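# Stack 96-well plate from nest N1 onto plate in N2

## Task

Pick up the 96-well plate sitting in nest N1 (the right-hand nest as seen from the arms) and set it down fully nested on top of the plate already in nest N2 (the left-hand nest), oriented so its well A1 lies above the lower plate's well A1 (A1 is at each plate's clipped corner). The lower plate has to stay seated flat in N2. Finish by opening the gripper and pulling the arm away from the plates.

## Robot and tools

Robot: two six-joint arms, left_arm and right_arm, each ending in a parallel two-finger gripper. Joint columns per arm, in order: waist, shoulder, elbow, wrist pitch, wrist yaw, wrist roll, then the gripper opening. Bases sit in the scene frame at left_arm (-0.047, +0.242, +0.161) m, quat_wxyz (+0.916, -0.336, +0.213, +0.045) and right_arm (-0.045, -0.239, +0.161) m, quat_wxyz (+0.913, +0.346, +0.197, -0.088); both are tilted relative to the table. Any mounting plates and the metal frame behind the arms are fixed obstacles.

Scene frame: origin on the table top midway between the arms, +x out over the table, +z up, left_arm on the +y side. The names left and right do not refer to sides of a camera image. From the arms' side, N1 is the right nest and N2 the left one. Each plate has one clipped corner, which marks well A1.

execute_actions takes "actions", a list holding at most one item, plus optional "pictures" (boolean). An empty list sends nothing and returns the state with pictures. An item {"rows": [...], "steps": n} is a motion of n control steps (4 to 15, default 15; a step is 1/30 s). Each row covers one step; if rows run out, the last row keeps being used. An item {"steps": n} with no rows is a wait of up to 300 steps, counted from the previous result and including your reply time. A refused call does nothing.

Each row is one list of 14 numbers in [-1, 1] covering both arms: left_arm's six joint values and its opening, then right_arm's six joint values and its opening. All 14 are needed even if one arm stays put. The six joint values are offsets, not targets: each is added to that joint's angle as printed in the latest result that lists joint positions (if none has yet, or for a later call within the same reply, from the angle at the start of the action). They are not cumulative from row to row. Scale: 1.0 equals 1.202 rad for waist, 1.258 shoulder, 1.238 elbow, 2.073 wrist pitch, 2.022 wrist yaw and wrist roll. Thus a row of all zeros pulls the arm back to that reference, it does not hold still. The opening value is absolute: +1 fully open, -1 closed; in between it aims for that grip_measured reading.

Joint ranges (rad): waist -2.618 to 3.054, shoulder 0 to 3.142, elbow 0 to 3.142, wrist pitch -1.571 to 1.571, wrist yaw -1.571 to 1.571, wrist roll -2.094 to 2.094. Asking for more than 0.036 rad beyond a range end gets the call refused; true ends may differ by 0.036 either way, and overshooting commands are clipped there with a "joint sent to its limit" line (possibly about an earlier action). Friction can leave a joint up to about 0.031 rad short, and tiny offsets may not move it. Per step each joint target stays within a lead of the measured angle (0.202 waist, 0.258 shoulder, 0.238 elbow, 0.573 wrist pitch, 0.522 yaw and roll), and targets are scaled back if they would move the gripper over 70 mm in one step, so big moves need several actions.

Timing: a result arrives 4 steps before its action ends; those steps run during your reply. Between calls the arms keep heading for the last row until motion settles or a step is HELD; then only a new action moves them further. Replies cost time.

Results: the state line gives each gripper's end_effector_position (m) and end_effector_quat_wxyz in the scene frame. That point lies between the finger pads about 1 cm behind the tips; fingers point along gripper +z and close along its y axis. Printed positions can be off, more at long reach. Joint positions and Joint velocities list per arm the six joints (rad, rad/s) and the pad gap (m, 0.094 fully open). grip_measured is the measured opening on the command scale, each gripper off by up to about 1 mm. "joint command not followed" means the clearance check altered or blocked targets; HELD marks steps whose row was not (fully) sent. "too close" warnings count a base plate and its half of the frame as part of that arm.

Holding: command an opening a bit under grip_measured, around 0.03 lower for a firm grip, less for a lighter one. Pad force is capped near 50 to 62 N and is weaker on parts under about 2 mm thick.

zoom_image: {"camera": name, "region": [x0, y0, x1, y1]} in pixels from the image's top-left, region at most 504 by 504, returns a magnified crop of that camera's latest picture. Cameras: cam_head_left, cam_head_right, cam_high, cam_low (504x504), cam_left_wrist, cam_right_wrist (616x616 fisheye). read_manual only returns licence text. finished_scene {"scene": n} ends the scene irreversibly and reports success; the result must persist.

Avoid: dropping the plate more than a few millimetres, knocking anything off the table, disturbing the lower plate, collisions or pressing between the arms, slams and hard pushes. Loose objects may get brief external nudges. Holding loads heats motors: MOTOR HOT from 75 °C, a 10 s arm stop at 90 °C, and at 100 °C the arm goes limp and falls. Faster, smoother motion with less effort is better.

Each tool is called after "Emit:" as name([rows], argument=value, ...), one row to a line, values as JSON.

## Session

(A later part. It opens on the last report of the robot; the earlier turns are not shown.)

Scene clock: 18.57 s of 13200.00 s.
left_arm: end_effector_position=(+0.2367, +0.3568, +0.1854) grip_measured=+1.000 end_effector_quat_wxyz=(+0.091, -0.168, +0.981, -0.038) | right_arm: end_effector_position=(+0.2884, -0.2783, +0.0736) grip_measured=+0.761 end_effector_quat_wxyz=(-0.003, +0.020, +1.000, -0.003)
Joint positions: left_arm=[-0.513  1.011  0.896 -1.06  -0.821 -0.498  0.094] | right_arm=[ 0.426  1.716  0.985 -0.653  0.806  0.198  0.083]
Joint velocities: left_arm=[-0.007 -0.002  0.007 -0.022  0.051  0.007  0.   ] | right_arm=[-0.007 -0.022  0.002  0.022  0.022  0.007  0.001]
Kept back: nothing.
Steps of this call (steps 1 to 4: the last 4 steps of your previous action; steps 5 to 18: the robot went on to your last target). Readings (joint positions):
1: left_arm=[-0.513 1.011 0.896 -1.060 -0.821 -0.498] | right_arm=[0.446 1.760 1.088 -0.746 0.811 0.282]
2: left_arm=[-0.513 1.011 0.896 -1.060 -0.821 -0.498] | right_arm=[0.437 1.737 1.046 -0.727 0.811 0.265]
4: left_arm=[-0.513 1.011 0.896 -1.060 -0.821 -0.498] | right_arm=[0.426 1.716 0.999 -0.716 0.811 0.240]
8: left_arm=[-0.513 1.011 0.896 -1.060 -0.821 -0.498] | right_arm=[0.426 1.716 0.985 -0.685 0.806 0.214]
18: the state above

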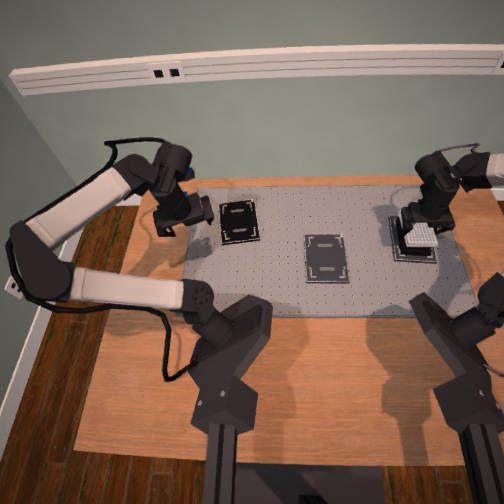

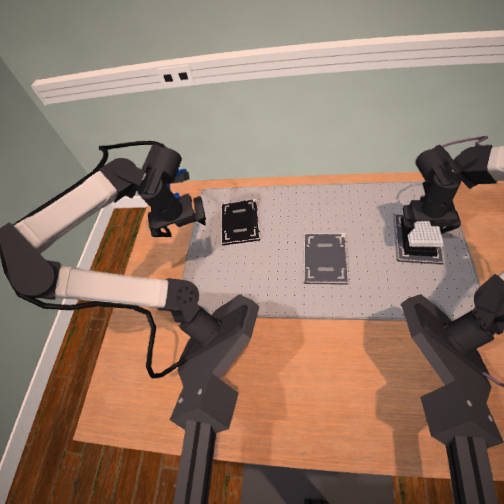

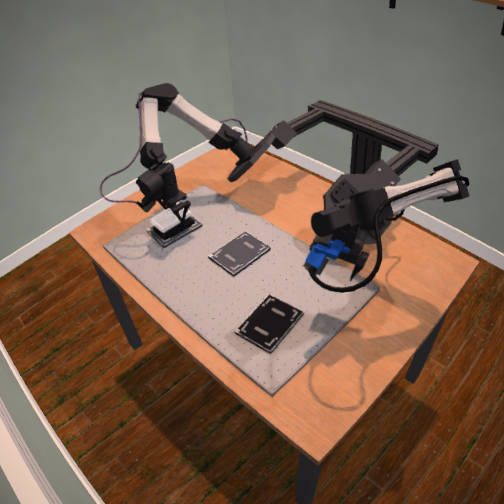

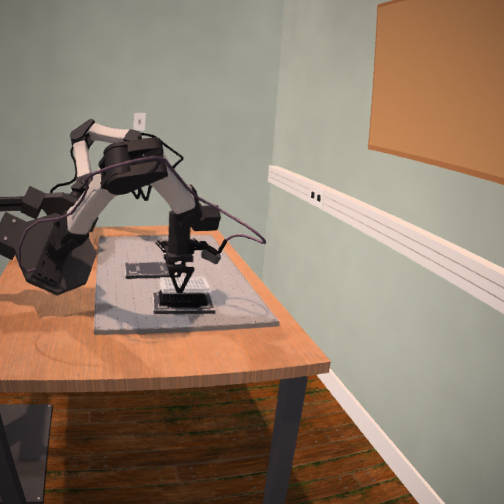

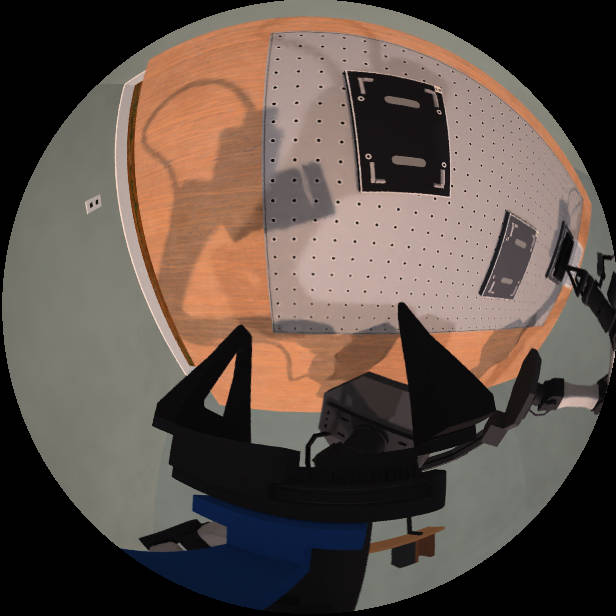

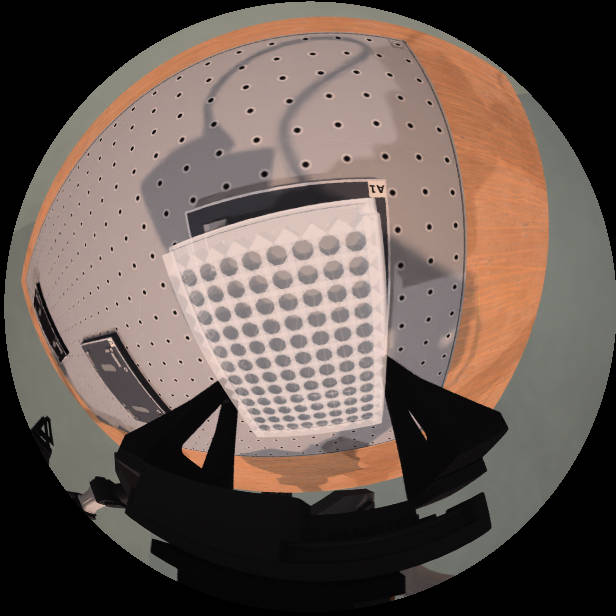

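Emit:
execute_actions([
  {"rows":[[0,0,0,0,0,0,1,-0.04,0,-0.059,0.057,-0.011,0.012,0.72]]},
])

Emit:
execute_actions([
  {"steps":12},
], pictures=true)

Emit:
zoom_image(camera="cam_head_left", region=[360,180,470,280])

Emit:
zoom_image(camera="cam_low", region=[120,230,250,330])

Emit:
zoom_image(camera="cam_high", region=[120,170,230,270])

Scene clock: 19.20 s of 13200.00 s.
left_arm: end_effector_position=(+0.2367, +0.3568, +0.1854) grip_measured=+1.000 end_effector_quat_wxyz=(+0.091, -0.168, +0.981, -0.038) | right_arm: end_effector_position=(+0.2841, -0.2807, +0.0586) grip_measured=+0.761 end_effector_quat_wxyz=(-0.001, +0.058, +0.998, -0.003)
Joint positions: left_arm=[-0.513  1.011  0.896 -1.06  -0.821 -0.498  0.094] | right_arm=[ 0.385  1.715  0.934 -0.557  0.798  0.212  0.083]
Joint velocities: left_arm=[ 0.002 -0.002 -0.007 -0.051  0.022 -0.022  0.   ] | right_arm=[-0.027  0.002 -0.007  0.022 -0.081  0.037 -0.001]
Steps of this call (steps 1 to 8: the robot went on to your last target; steps 9 to 19: the first 11 steps of this action). Readings (joint positions):
9: left_arm=[-0.513 1.011 0.896 -1.060 -0.821 -0.498] | right_arm=[0.422 1.716 0.978 -0.634 0.805 0.198]
10: left_arm=[-0.513 1.011 0.896 -1.060 -0.821 -0.498] | right_arm=[0.415 1.715 0.966 -0.611 0.803 0.201]
12: left_arm=[-0.513 1.011 0.896 -1.060 -0.821 -0.498] | right_arm=[0.397 1.715 0.945 -0.588 0.801 0.206]
16: left_arm=[-0.513 1.011 0.896 -1.060 -0.821 -0.498] | right_arm=[0.385 1.715 0.934 -0.569 0.799 0.210]
19: the state above

Scene clock: 19.60 s of 13200.00 s.
left_arm: end_effector_position=(+0.2367, +0.3568, +0.1854) grip_measured=+1.000 end_effector_quat_wxyz=(+0.091, -0.168, +0.981, -0.038) | right_arm: end_effector_position=(+0.2861, -0.2804, +0.0586) grip_measured=+0.761 end_effector_quat_wxyz=(+0.003, +0.062, +0.998, -0.002)
Joint positions: left_arm=[-0.513  1.011  0.896 -1.06  -0.821 -0.498  0.094] | right_arm=[ 0.385  1.715  0.934 -0.546  0.798  0.213  0.083]
Joint velocities: left_arm=[-0.002 -0.002 -0.012  0.007 -0.051 -0.007  0.   ] | right_arm=[ 0.022 -0.007  0.007  0.022  0.007 -0.022 -0.001]
Kept back: nothing.
Steps of this call (steps 1 to 4: the last 4 steps of your previous action; steps 5 to 12: the robot went on to your last target). Readings (joint positions):
1: left_arm=[-0.513 1.011 0.896 -1.060 -0.821 -0.498] | right_arm=[0.385 1.715 0.934 -0.554 0.798 0.212]
2: left_arm=[-0.513 1.011 0.896 -1.060 -0.821 -0.498] | right_arm=[0.385 1.715 0.934 -0.553 0.798 0.212]
4: left_arm=[-0.513 1.011 0.896 -1.060 -0.821 -0.498] | right_arm=[0.385 1.715 0.934 -0.550 0.798 0.212]
8: left_arm=[-0.513 1.011 0.896 -1.060 -0.821 -0.498] | right_arm=[0.385 1.715 0.934 -0.547 0.798 0.213]
12: the state above

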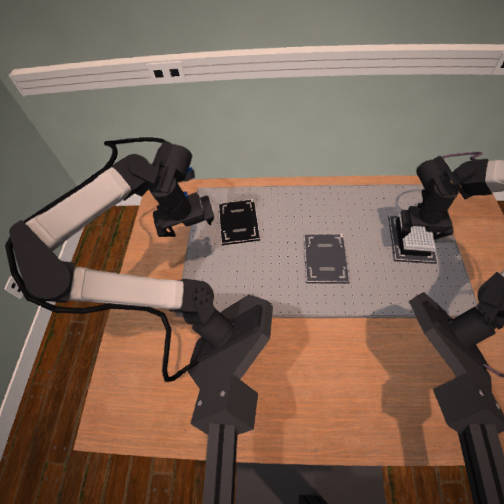

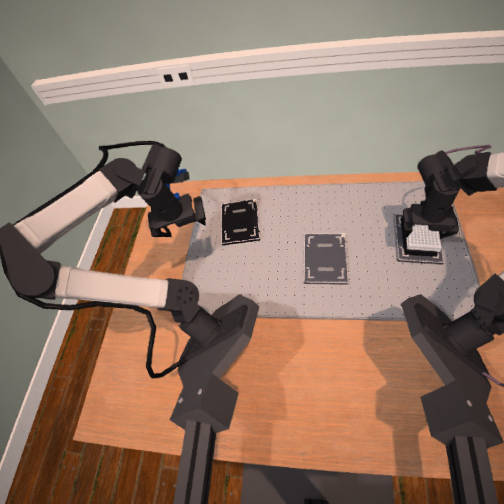

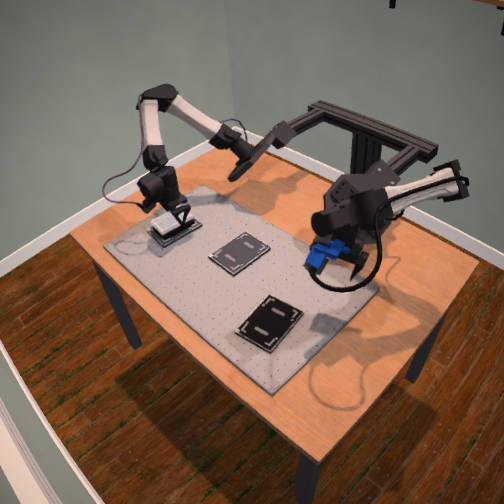

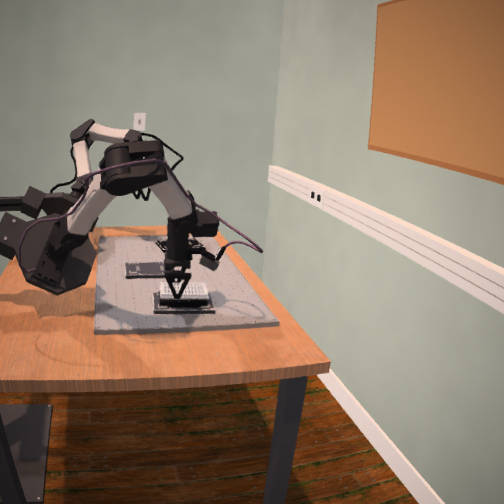

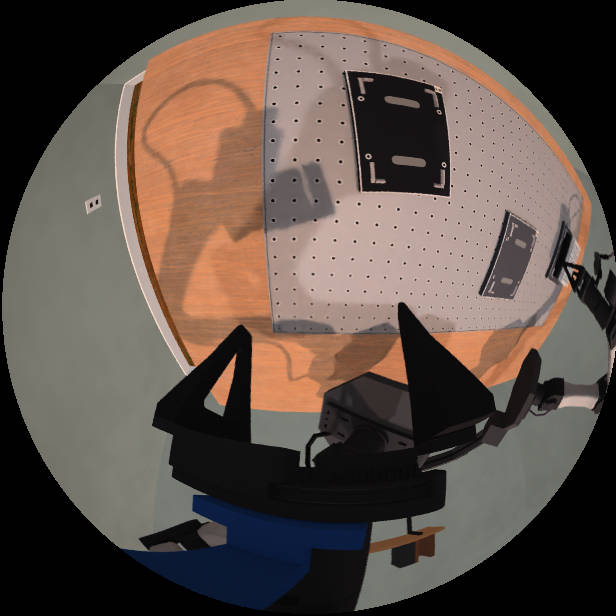

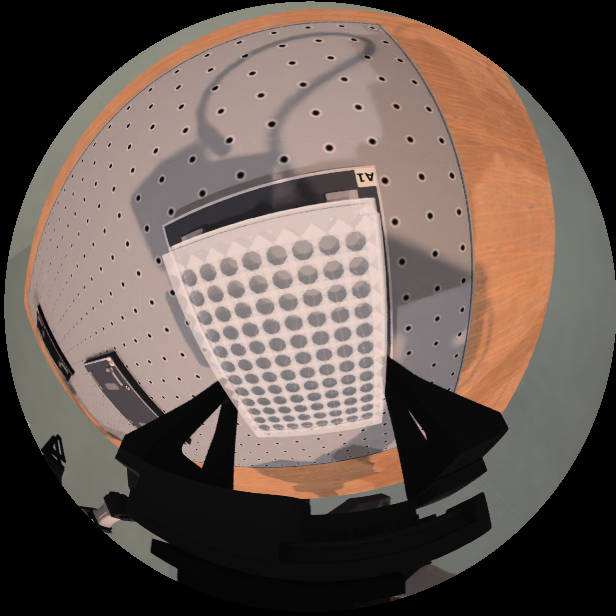

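Region (360, 180, 470, 280) of cam_head_left's 504x504 image, scaled by 4.582, with more detail than that image has; it fills the top 458 rows of this view, and the rest is white.

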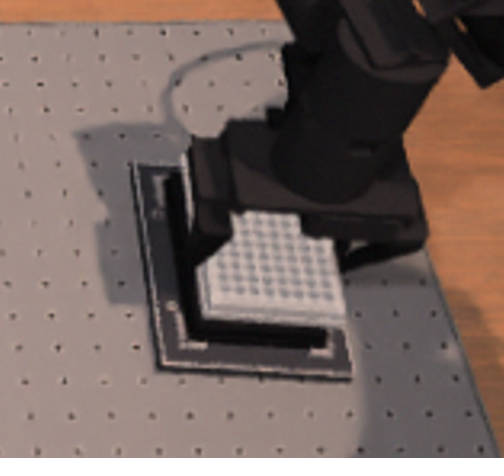

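Region (120, 230, 250, 330) of cam_low's 504x504 image, scaled by 3.877, with more detail than that image has; it fills the top 388 rows of this view, and the rest is white.

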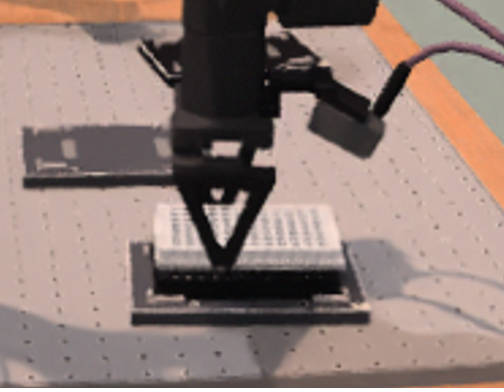

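Region (120, 170, 230, 270) of cam_high's 504x504 image, scaled by 4.582, with more detail than that image has; it fills the top 458 rows of this view, and the rest is white.

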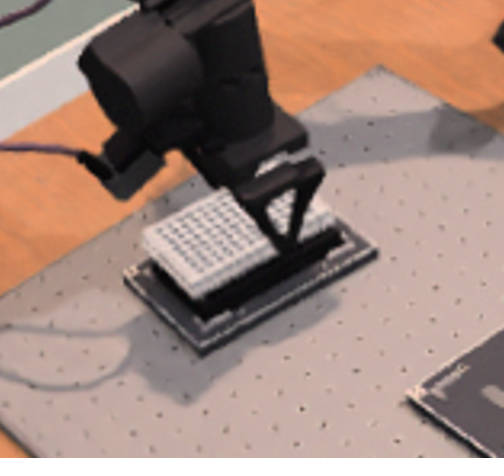

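Emit:
execute_actions([
  {"rows":[[0,0,0,0,0,0,1,0,0.027,0,0,0,-0.01,0.72]]},
])

Emit:
execute_actions([
  {"steps":8},
], pictures=true)

Emit:
zoom_image(camera="cam_head_left", region=[380,200,450,270])

Emit:
zoom_image(camera="cam_low", region=[140,260,230,330])

Emit:
zoom_image(camera="cam_high", region=[140,190,210,255])

Scene clock: 20.23 s of 13200.00 s.
left_arm: end_effector_position=(+0.2367, +0.3568, +0.1854) grip_measured=+1.000 end_effector_quat_wxyz=(+0.091, -0.168, +0.981, -0.038) | right_arm: end_effector_position=(+0.2832, -0.2766, +0.0546) grip_measured=+0.761 end_effector_quat_wxyz=(-0.004, +0.050, +0.999, -0.003)
Joint positions: left_arm=[-0.513  1.011  0.896 -1.06  -0.821 -0.498  0.094] | right_arm=[ 0.385  1.736  0.934 -0.546  0.798  0.203  0.083]
Joint velocities: left_arm=[-0.012 -0.002 -0.002  0.037 -0.051  0.007  0.   ] | right_arm=[ 0.002  0.017 -0.002  0.022 -0.007 -0.022  0.   ]
Steps of this call (steps 1 to 8: the robot went on to your last target; steps 9 to 19: the first 11 steps of this action). Readings (joint positions):
9: left_arm=[-0.513 1.011 0.896 -1.060 -0.821 -0.498] | right_arm=[0.385 1.717 0.934 -0.546 0.798 0.212]
10: left_arm=[-0.513 1.011 0.896 -1.060 -0.821 -0.498] | right_arm=[0.385 1.720 0.934 -0.546 0.798 0.210]
12: left_arm=[-0.513 1.011 0.896 -1.060 -0.821 -0.498] | right_arm=[0.385 1.729 0.934 -0.546 0.798 0.207]
16: left_arm=[-0.513 1.011 0.896 -1.060 -0.821 -0.498] | right_arm=[0.385 1.736 0.934 -0.546 0.798 0.204]
19: the state above

Scene clock: 20.50 s of 13200.00 s.
left_arm: end_effector_position=(+0.2367, +0.3568, +0.1854) grip_measured=+1.000 end_effector_quat_wxyz=(+0.091, -0.168, +0.981, -0.038) | right_arm: end_effector_position=(+0.2832, -0.2766, +0.0546) grip_measured=+0.761 end_effector_quat_wxyz=(-0.004, +0.049, +0.999, -0.003)
Joint positions: left_arm=[-0.513  1.011  0.896 -1.06  -0.821 -0.498  0.094] | right_arm=[ 0.385  1.736  0.934 -0.546  0.798  0.202  0.083]
Joint velocities: left_arm=[-0.017 -0.007 -0.007  0.037  0.066  0.022  0.   ] | right_arm=[ 0.012  0.022 -0.012 -0.007 -0.022 -0.037 -0.   ]
Kept back: nothing.
Steps of this call (steps 1 to 4: the last 4 steps of your previous action; steps 5 to 8: the robot went on to your last target). Readings (joint positions):
1: left_arm=[-0.513 1.011 0.896 -1.060 -0.821 -0.498] | right_arm=[0.385 1.736 0.934 -0.546 0.798 0.202]
2: left_arm=[-0.513 1.011 0.896 -1.060 -0.821 -0.498] | right_arm=[0.385 1.736 0.934 -0.546 0.798 0.202]
4: left_arm=[-0.513 1.011 0.896 -1.060 -0.821 -0.498] | right_arm=[0.385 1.736 0.934 -0.546 0.798 0.202]
8: the state above

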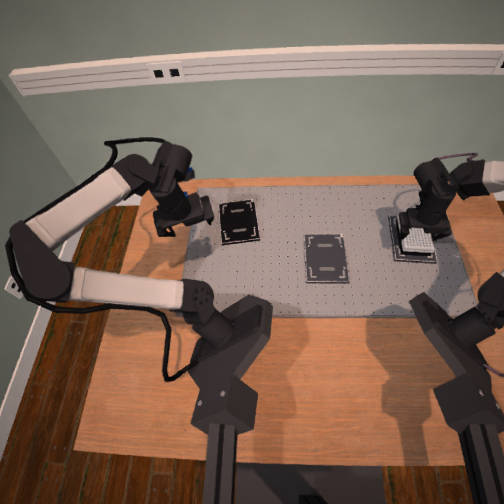

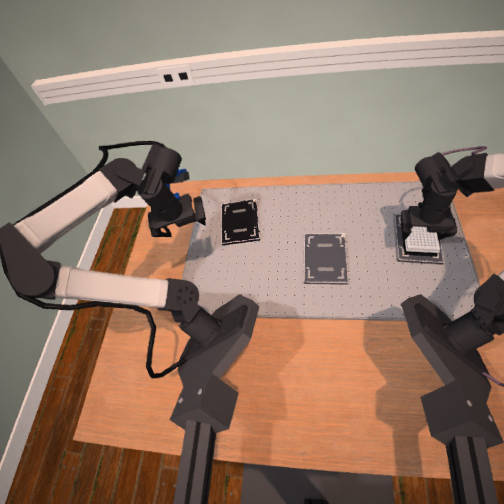

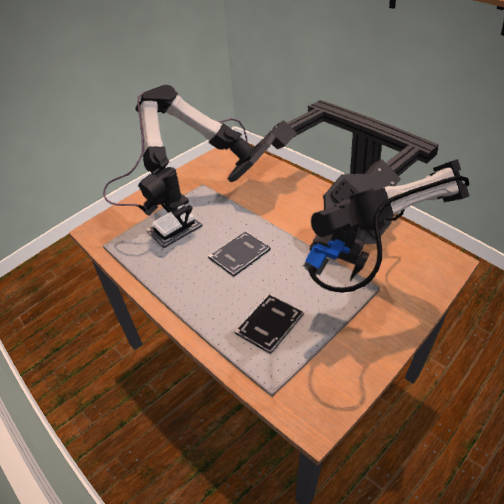

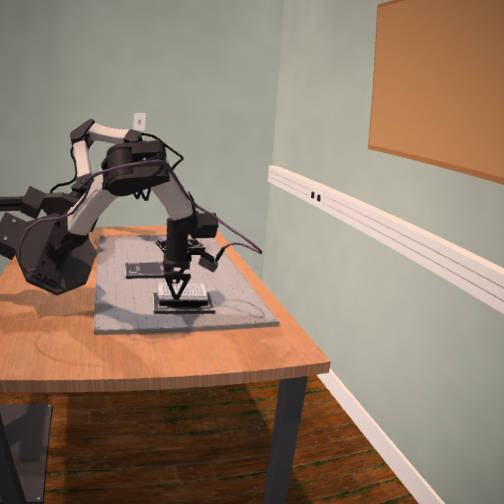

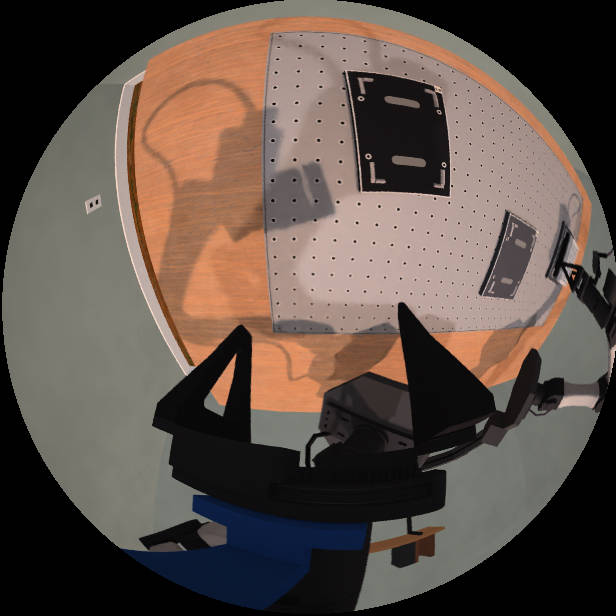

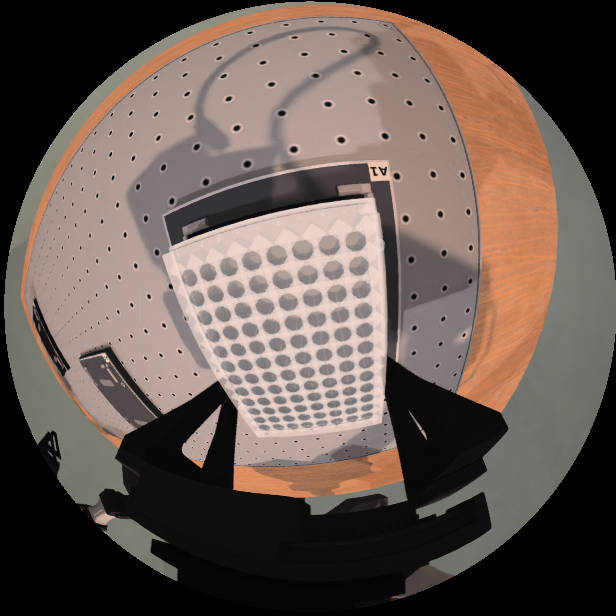

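Region (380, 200, 450, 270) of cam_head_left's 504x504 image, scaled by 7.200, with more detail than that image has.

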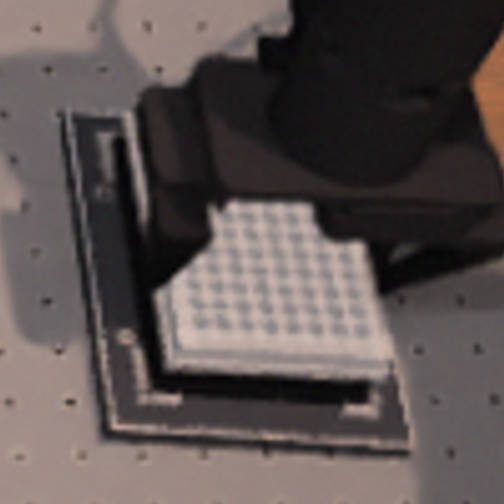

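Region (140, 260, 230, 330) of cam_low's 504x504 image, scaled by 5.600, with more detail than that image has.

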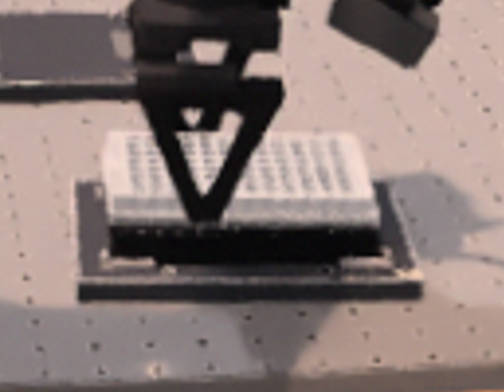

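Region (140, 190, 210, 255) of cam_high's 504x504 image, scaled by 7.200, with more detail than that image has; it fills the top 468 rows of this view, and the rest is white.

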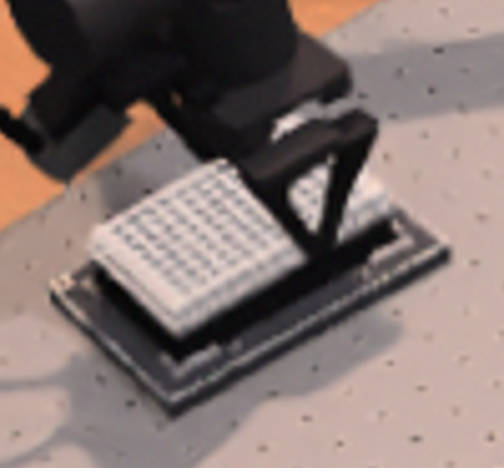

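Emit:
execute_actions([
  {"rows":[[0,0,0,0,0,0,1,-0.015,0.017,0,0.011,0,0,0.72]]},
])

Emit:
execute_actions([
  {"steps":8},
], pictures=true)

Emit:
zoom_image(camera="cam_head_left", region=[380,200,450,270])

Emit:
zoom_image(camera="cam_low", region=[140,260,230,330])

Emit:
zoom_image(camera="cam_high", region=[140,190,210,255])

Scene clock: 21.07 s of 13200.00 s.
left_arm: end_effector_position=(+0.2367, +0.3568, +0.1854) grip_measured=+1.000 end_effector_quat_wxyz=(+0.091, -0.168, +0.981, -0.038) | right_arm: end_effector_position=(+0.2848, -0.2777, +0.0535) grip_measured=+0.761 end_effector_quat_wxyz=(-0.002, +0.055, +0.998, -0.004)
Joint positions: left_arm=[-0.513  1.011  0.896 -1.06  -0.821 -0.498  0.094] | right_arm=[ 0.38   1.736  0.934 -0.535  0.798  0.202  0.083]
Joint velocities: left_arm=[ 0.002 -0.002  0.012 -0.081  0.037  0.007  0.   ] | right_arm=[-0.017 -0.027 -0.007  0.022 -0.022  0.007  0.   ]
Steps of this call (steps 1 to 6: the robot went on to your last target; steps 7 to 17: the first 11 steps of this action). Readings (joint positions):
7: left_arm=[-0.513 1.011 0.896 -1.060 -0.821 -0.498] | right_arm=[0.385 1.736 0.934 -0.544 0.798 0.202]
8: left_arm=[-0.513 1.011 0.896 -1.060 -0.821 -0.498] | right_arm=[0.384 1.736 0.934 -0.543 0.798 0.202]
10: left_arm=[-0.513 1.011 0.896 -1.060 -0.821 -0.498] | right_arm=[0.382 1.736 0.934 -0.539 0.798 0.202]
14: left_arm=[-0.513 1.011 0.896 -1.060 -0.821 -0.498] | right_arm=[0.380 1.736 0.934 -0.536 0.798 0.202]
17: the state above

Scene clock: 21.33 s of 13200.00 s.
left_arm: end_effector_position=(+0.2367, +0.3568, +0.1854) grip_measured=+1.000 end_effector_quat_wxyz=(+0.091, -0.168, +0.981, -0.038) | right_arm: end_effector_position=(+0.2849, -0.2777, +0.0535) grip_measured=+0.761 end_effector_quat_wxyz=(-0.002, +0.055, +0.998, -0.004)
Joint positions: left_arm=[-0.513  1.011  0.896 -1.06  -0.821 -0.498  0.094] | right_arm=[ 0.38   1.736  0.934 -0.534  0.798  0.202  0.083]
Joint velocities: left_arm=[-0.002 -0.002 -0.007  0.081  0.007  0.022  0.   ] | right_arm=[ 0.002 -0.012 -0.012 -0.022 -0.051 -0.022 -0.001]
Kept back: nothing.
Steps of this call (steps 1 to 4: the last 4 steps of your previous action; steps 5 to 8: the robot went on to your last target). Readings (joint positions):
1: left_arm=[-0.513 1.011 0.896 -1.060 -0.821 -0.498] | right_arm=[0.380 1.736 0.934 -0.535 0.798 0.202]
2: left_arm=[-0.513 1.011 0.896 -1.060 -0.821 -0.498] | right_arm=[0.380 1.736 0.934 -0.535 0.798 0.202]
4: left_arm=[-0.513 1.011 0.896 -1.060 -0.821 -0.498] | right_arm=[0.380 1.736 0.934 -0.534 0.798 0.202]
8: the state above

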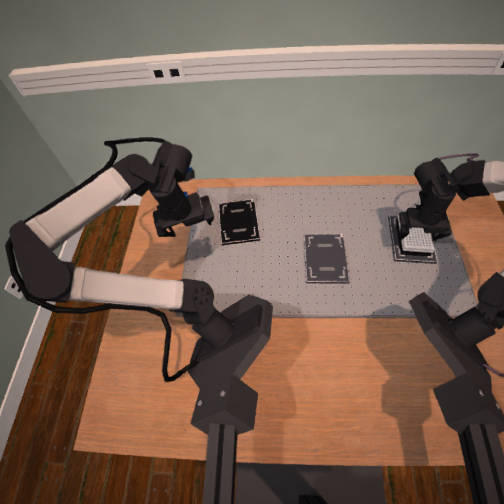

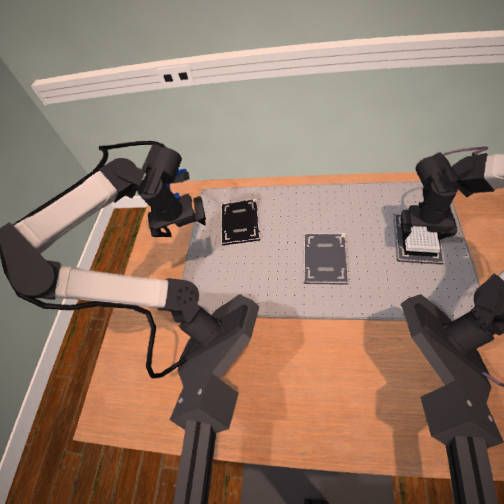

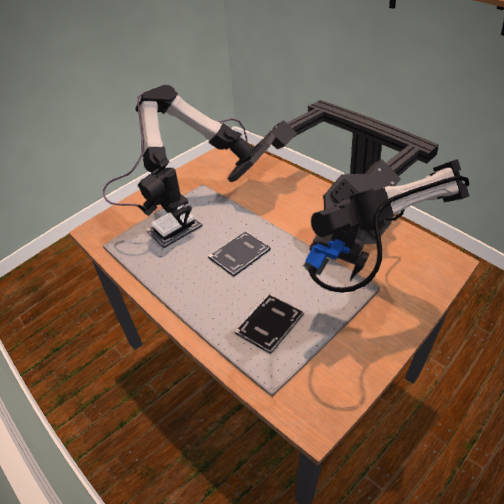

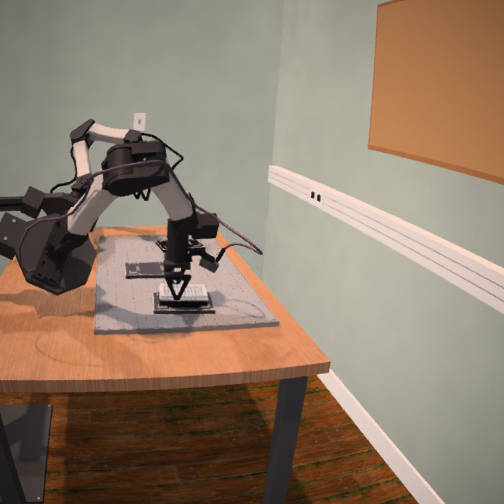

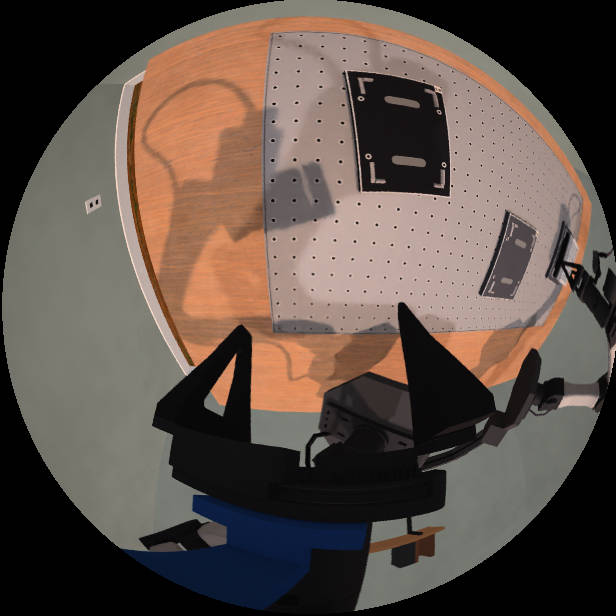

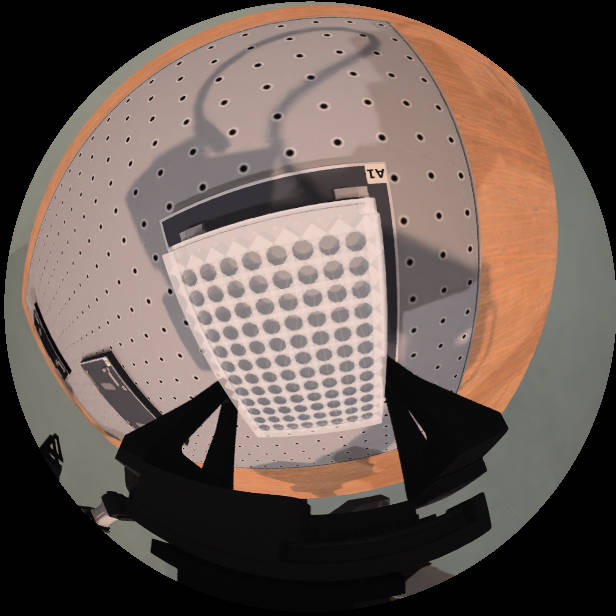

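Region (380, 200, 450, 270) of cam_head_left's 504x504 image, scaled by 7.200, with more detail than that image has.

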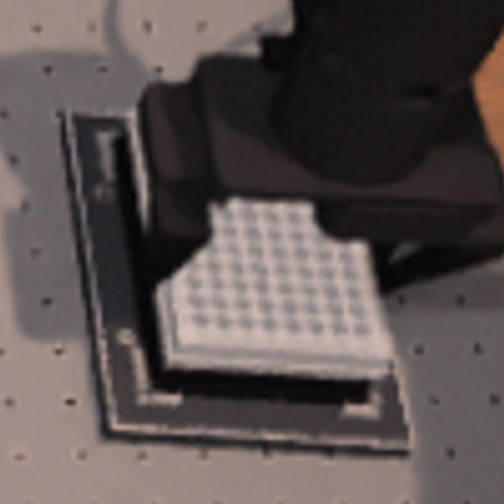

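Region (140, 260, 230, 330) of cam_low's 504x504 image, scaled by 5.600, with more detail than that image has.

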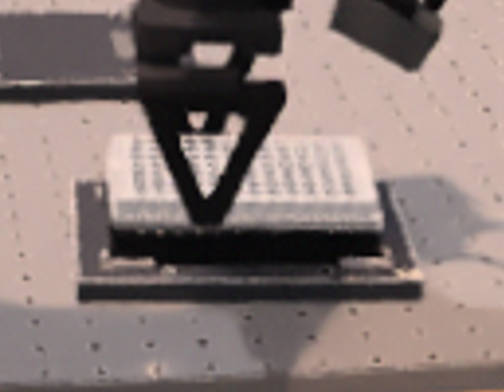

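Region (140, 190, 210, 255) of cam_high's 504x504 image, scaled by 7.200, with more detail than that image has; it fills the top 468 rows of this view, and the rest is white.

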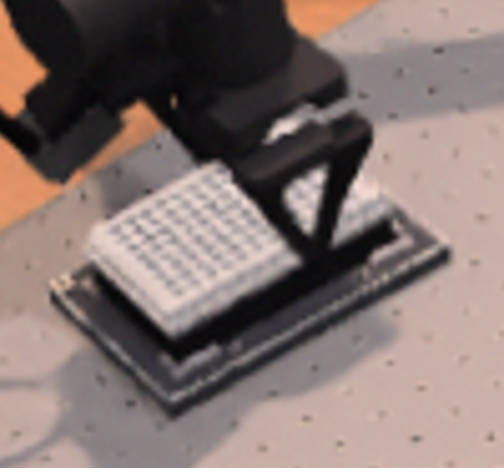

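Emit:
execute_actions([
  {"rows":[[0,0,0,0,0,0,1,-0.016,0.023,0,0,0,0,0.72]]},
])

Emit:
execute_actions([
  {"steps":8},
], pictures=true)

Emit:
zoom_image(camera="cam_head_left", region=[380,200,450,270])

Emit:
zoom_image(camera="cam_low", region=[140,260,230,330])

Emit:
zoom_image(camera="cam_high", region=[140,190,210,255])

Scene clock: 21.83 s of 13200.00 s.
left_arm: end_effector_position=(+0.2367, +0.3568, +0.1854) grip_measured=+1.000 end_effector_quat_wxyz=(+0.091, -0.168, +0.981, -0.038) | right_arm: end_effector_position=(+0.2825, -0.2768, +0.0498) grip_measured=+0.761 end_effector_quat_wxyz=(-0.008, +0.053, +0.999, -0.005)
Joint positions: left_arm=[-0.513  1.011  0.896 -1.06  -0.821 -0.498  0.094] | right_arm=[ 0.374  1.749  0.934 -0.534  0.798  0.202  0.083]
Joint velocities: left_arm=[-0.007 -0.002 -0.017 -0.022 -0.007  0.066  0.   ] | right_arm=[ 0.012 -0.007  0.017 -0.037 -0.022 -0.066  0.   ]
Steps of this call (steps 1 to 4: the robot went on to your last target; steps 5 to 15: the first 11 steps of this action). Readings (joint positions):
5: left_arm=[-0.513 1.011 0.896 -1.060 -0.821 -0.498] | right_arm=[0.380 1.737 0.934 -0.534 0.798 0.202]
6: left_arm=[-0.513 1.011 0.896 -1.060 -0.821 -0.498] | right_arm=[0.379 1.739 0.934 -0.534 0.798 0.202]
8: left_arm=[-0.513 1.011 0.896 -1.060 -0.821 -0.498] | right_arm=[0.375 1.746 0.934 -0.534 0.798 0.202]
12: left_arm=[-0.513 1.011 0.896 -1.060 -0.821 -0.498] | right_arm=[0.374 1.749 0.934 -0.534 0.798 0.202]
15: the state above

Scene clock: 22.10 s of 13200.00 s.
left_arm: end_effector_position=(+0.2367, +0.3568, +0.1854) grip_measured=+1.000 end_effector_quat_wxyz=(+0.091, -0.168, +0.981, -0.038) | right_arm: end_effector_position=(+0.2825, -0.2768, +0.0498) grip_measured=+0.761 end_effector_quat_wxyz=(-0.008, +0.053, +0.999, -0.005)
Joint positions: left_arm=[-0.513  1.011  0.896 -1.06  -0.821 -0.498  0.094] | right_arm=[ 0.374  1.749  0.934 -0.534  0.798  0.202  0.083]
Joint velocities: left_arm=[-0.007  0.017  0.012  0.022 -0.022 -0.007  0.   ] | right_arm=[-0.007 -0.002 -0.012  0.022 -0.051 -0.007  0.   ]
Kept back: nothing.
Steps of this call (steps 1 to 4: the last 4 steps of your previous action; steps 5 to 8: the robot went on to your last target). Readings (joint positions):
1: left_arm=[-0.513 1.011 0.896 -1.060 -0.821 -0.498] | right_arm=[0.374 1.749 0.934 -0.534 0.798 0.202]
2: left_arm=[-0.513 1.011 0.896 -1.060 -0.821 -0.498] | right_arm=[0.374 1.749 0.934 -0.534 0.798 0.202]
4: left_arm=[-0.513 1.011 0.896 -1.060 -0.821 -0.498] | right_arm=[0.374 1.749 0.934 -0.534 0.798 0.202]
8: the state above

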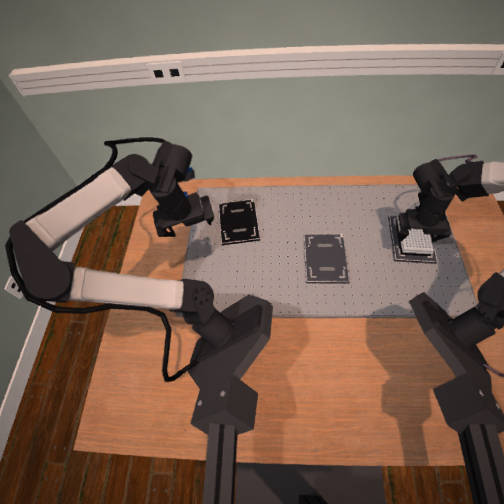

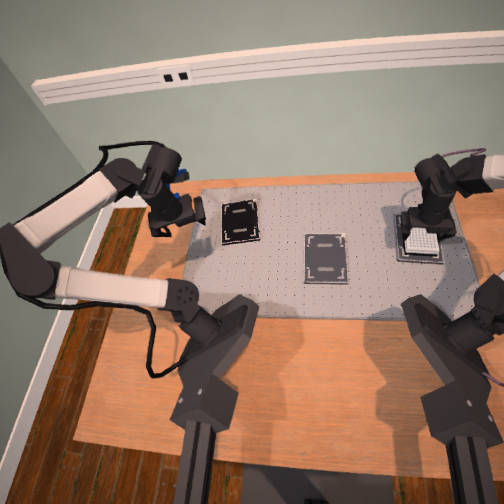

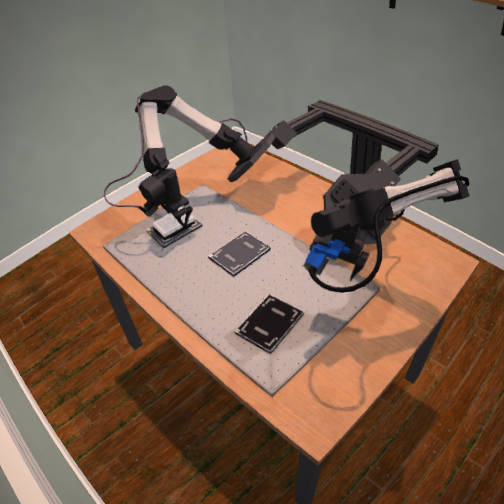

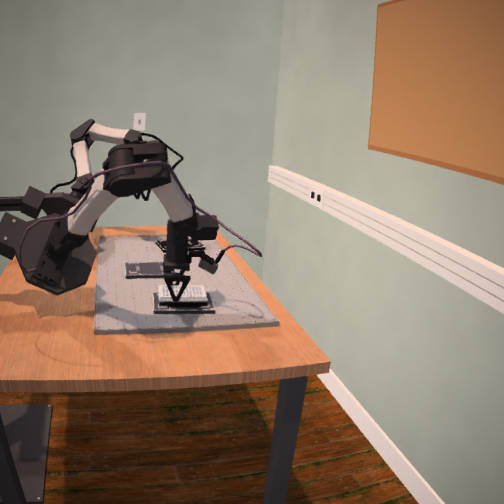

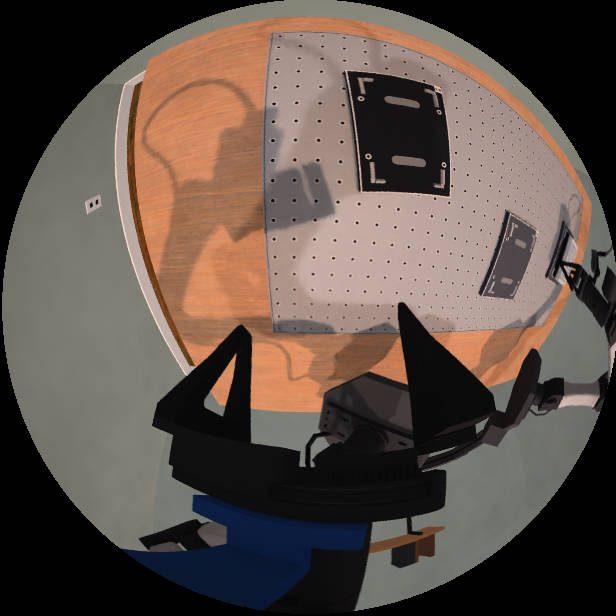

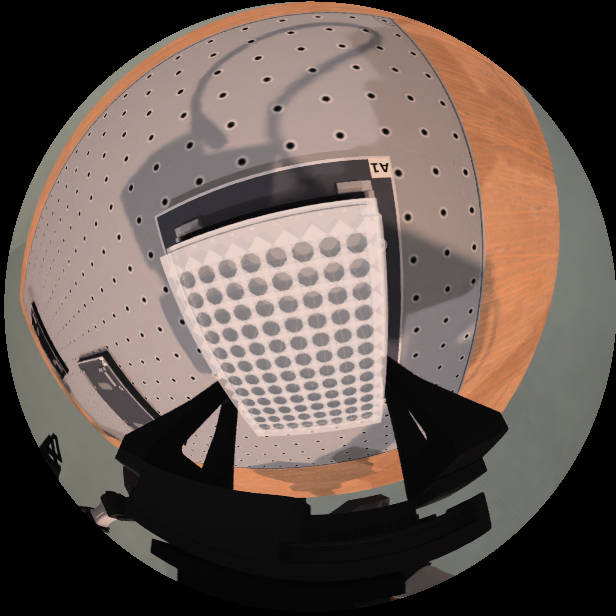

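Region (380, 200, 450, 270) of cam_head_left's 504x504 image, scaled by 7.200, with more detail than that image has.

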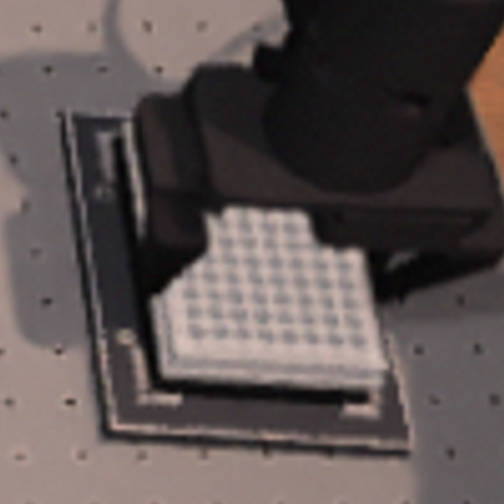

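Region (140, 260, 230, 330) of cam_low's 504x504 image, scaled by 5.600, with more detail than that image has.

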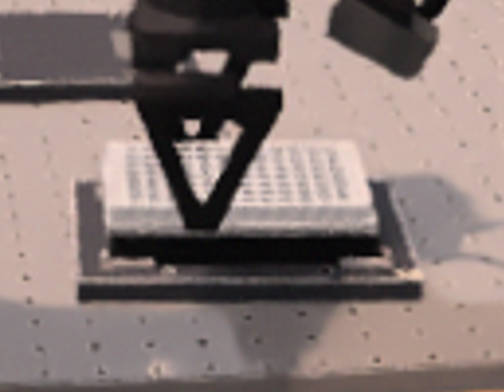

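Region (140, 190, 210, 255) of cam_high's 504x504 image, scaled by 7.200, with more detail than that image has; it fills the top 468 rows of this view, and the rest is white.

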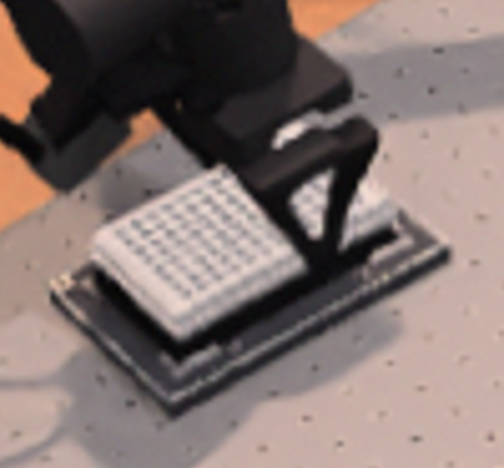

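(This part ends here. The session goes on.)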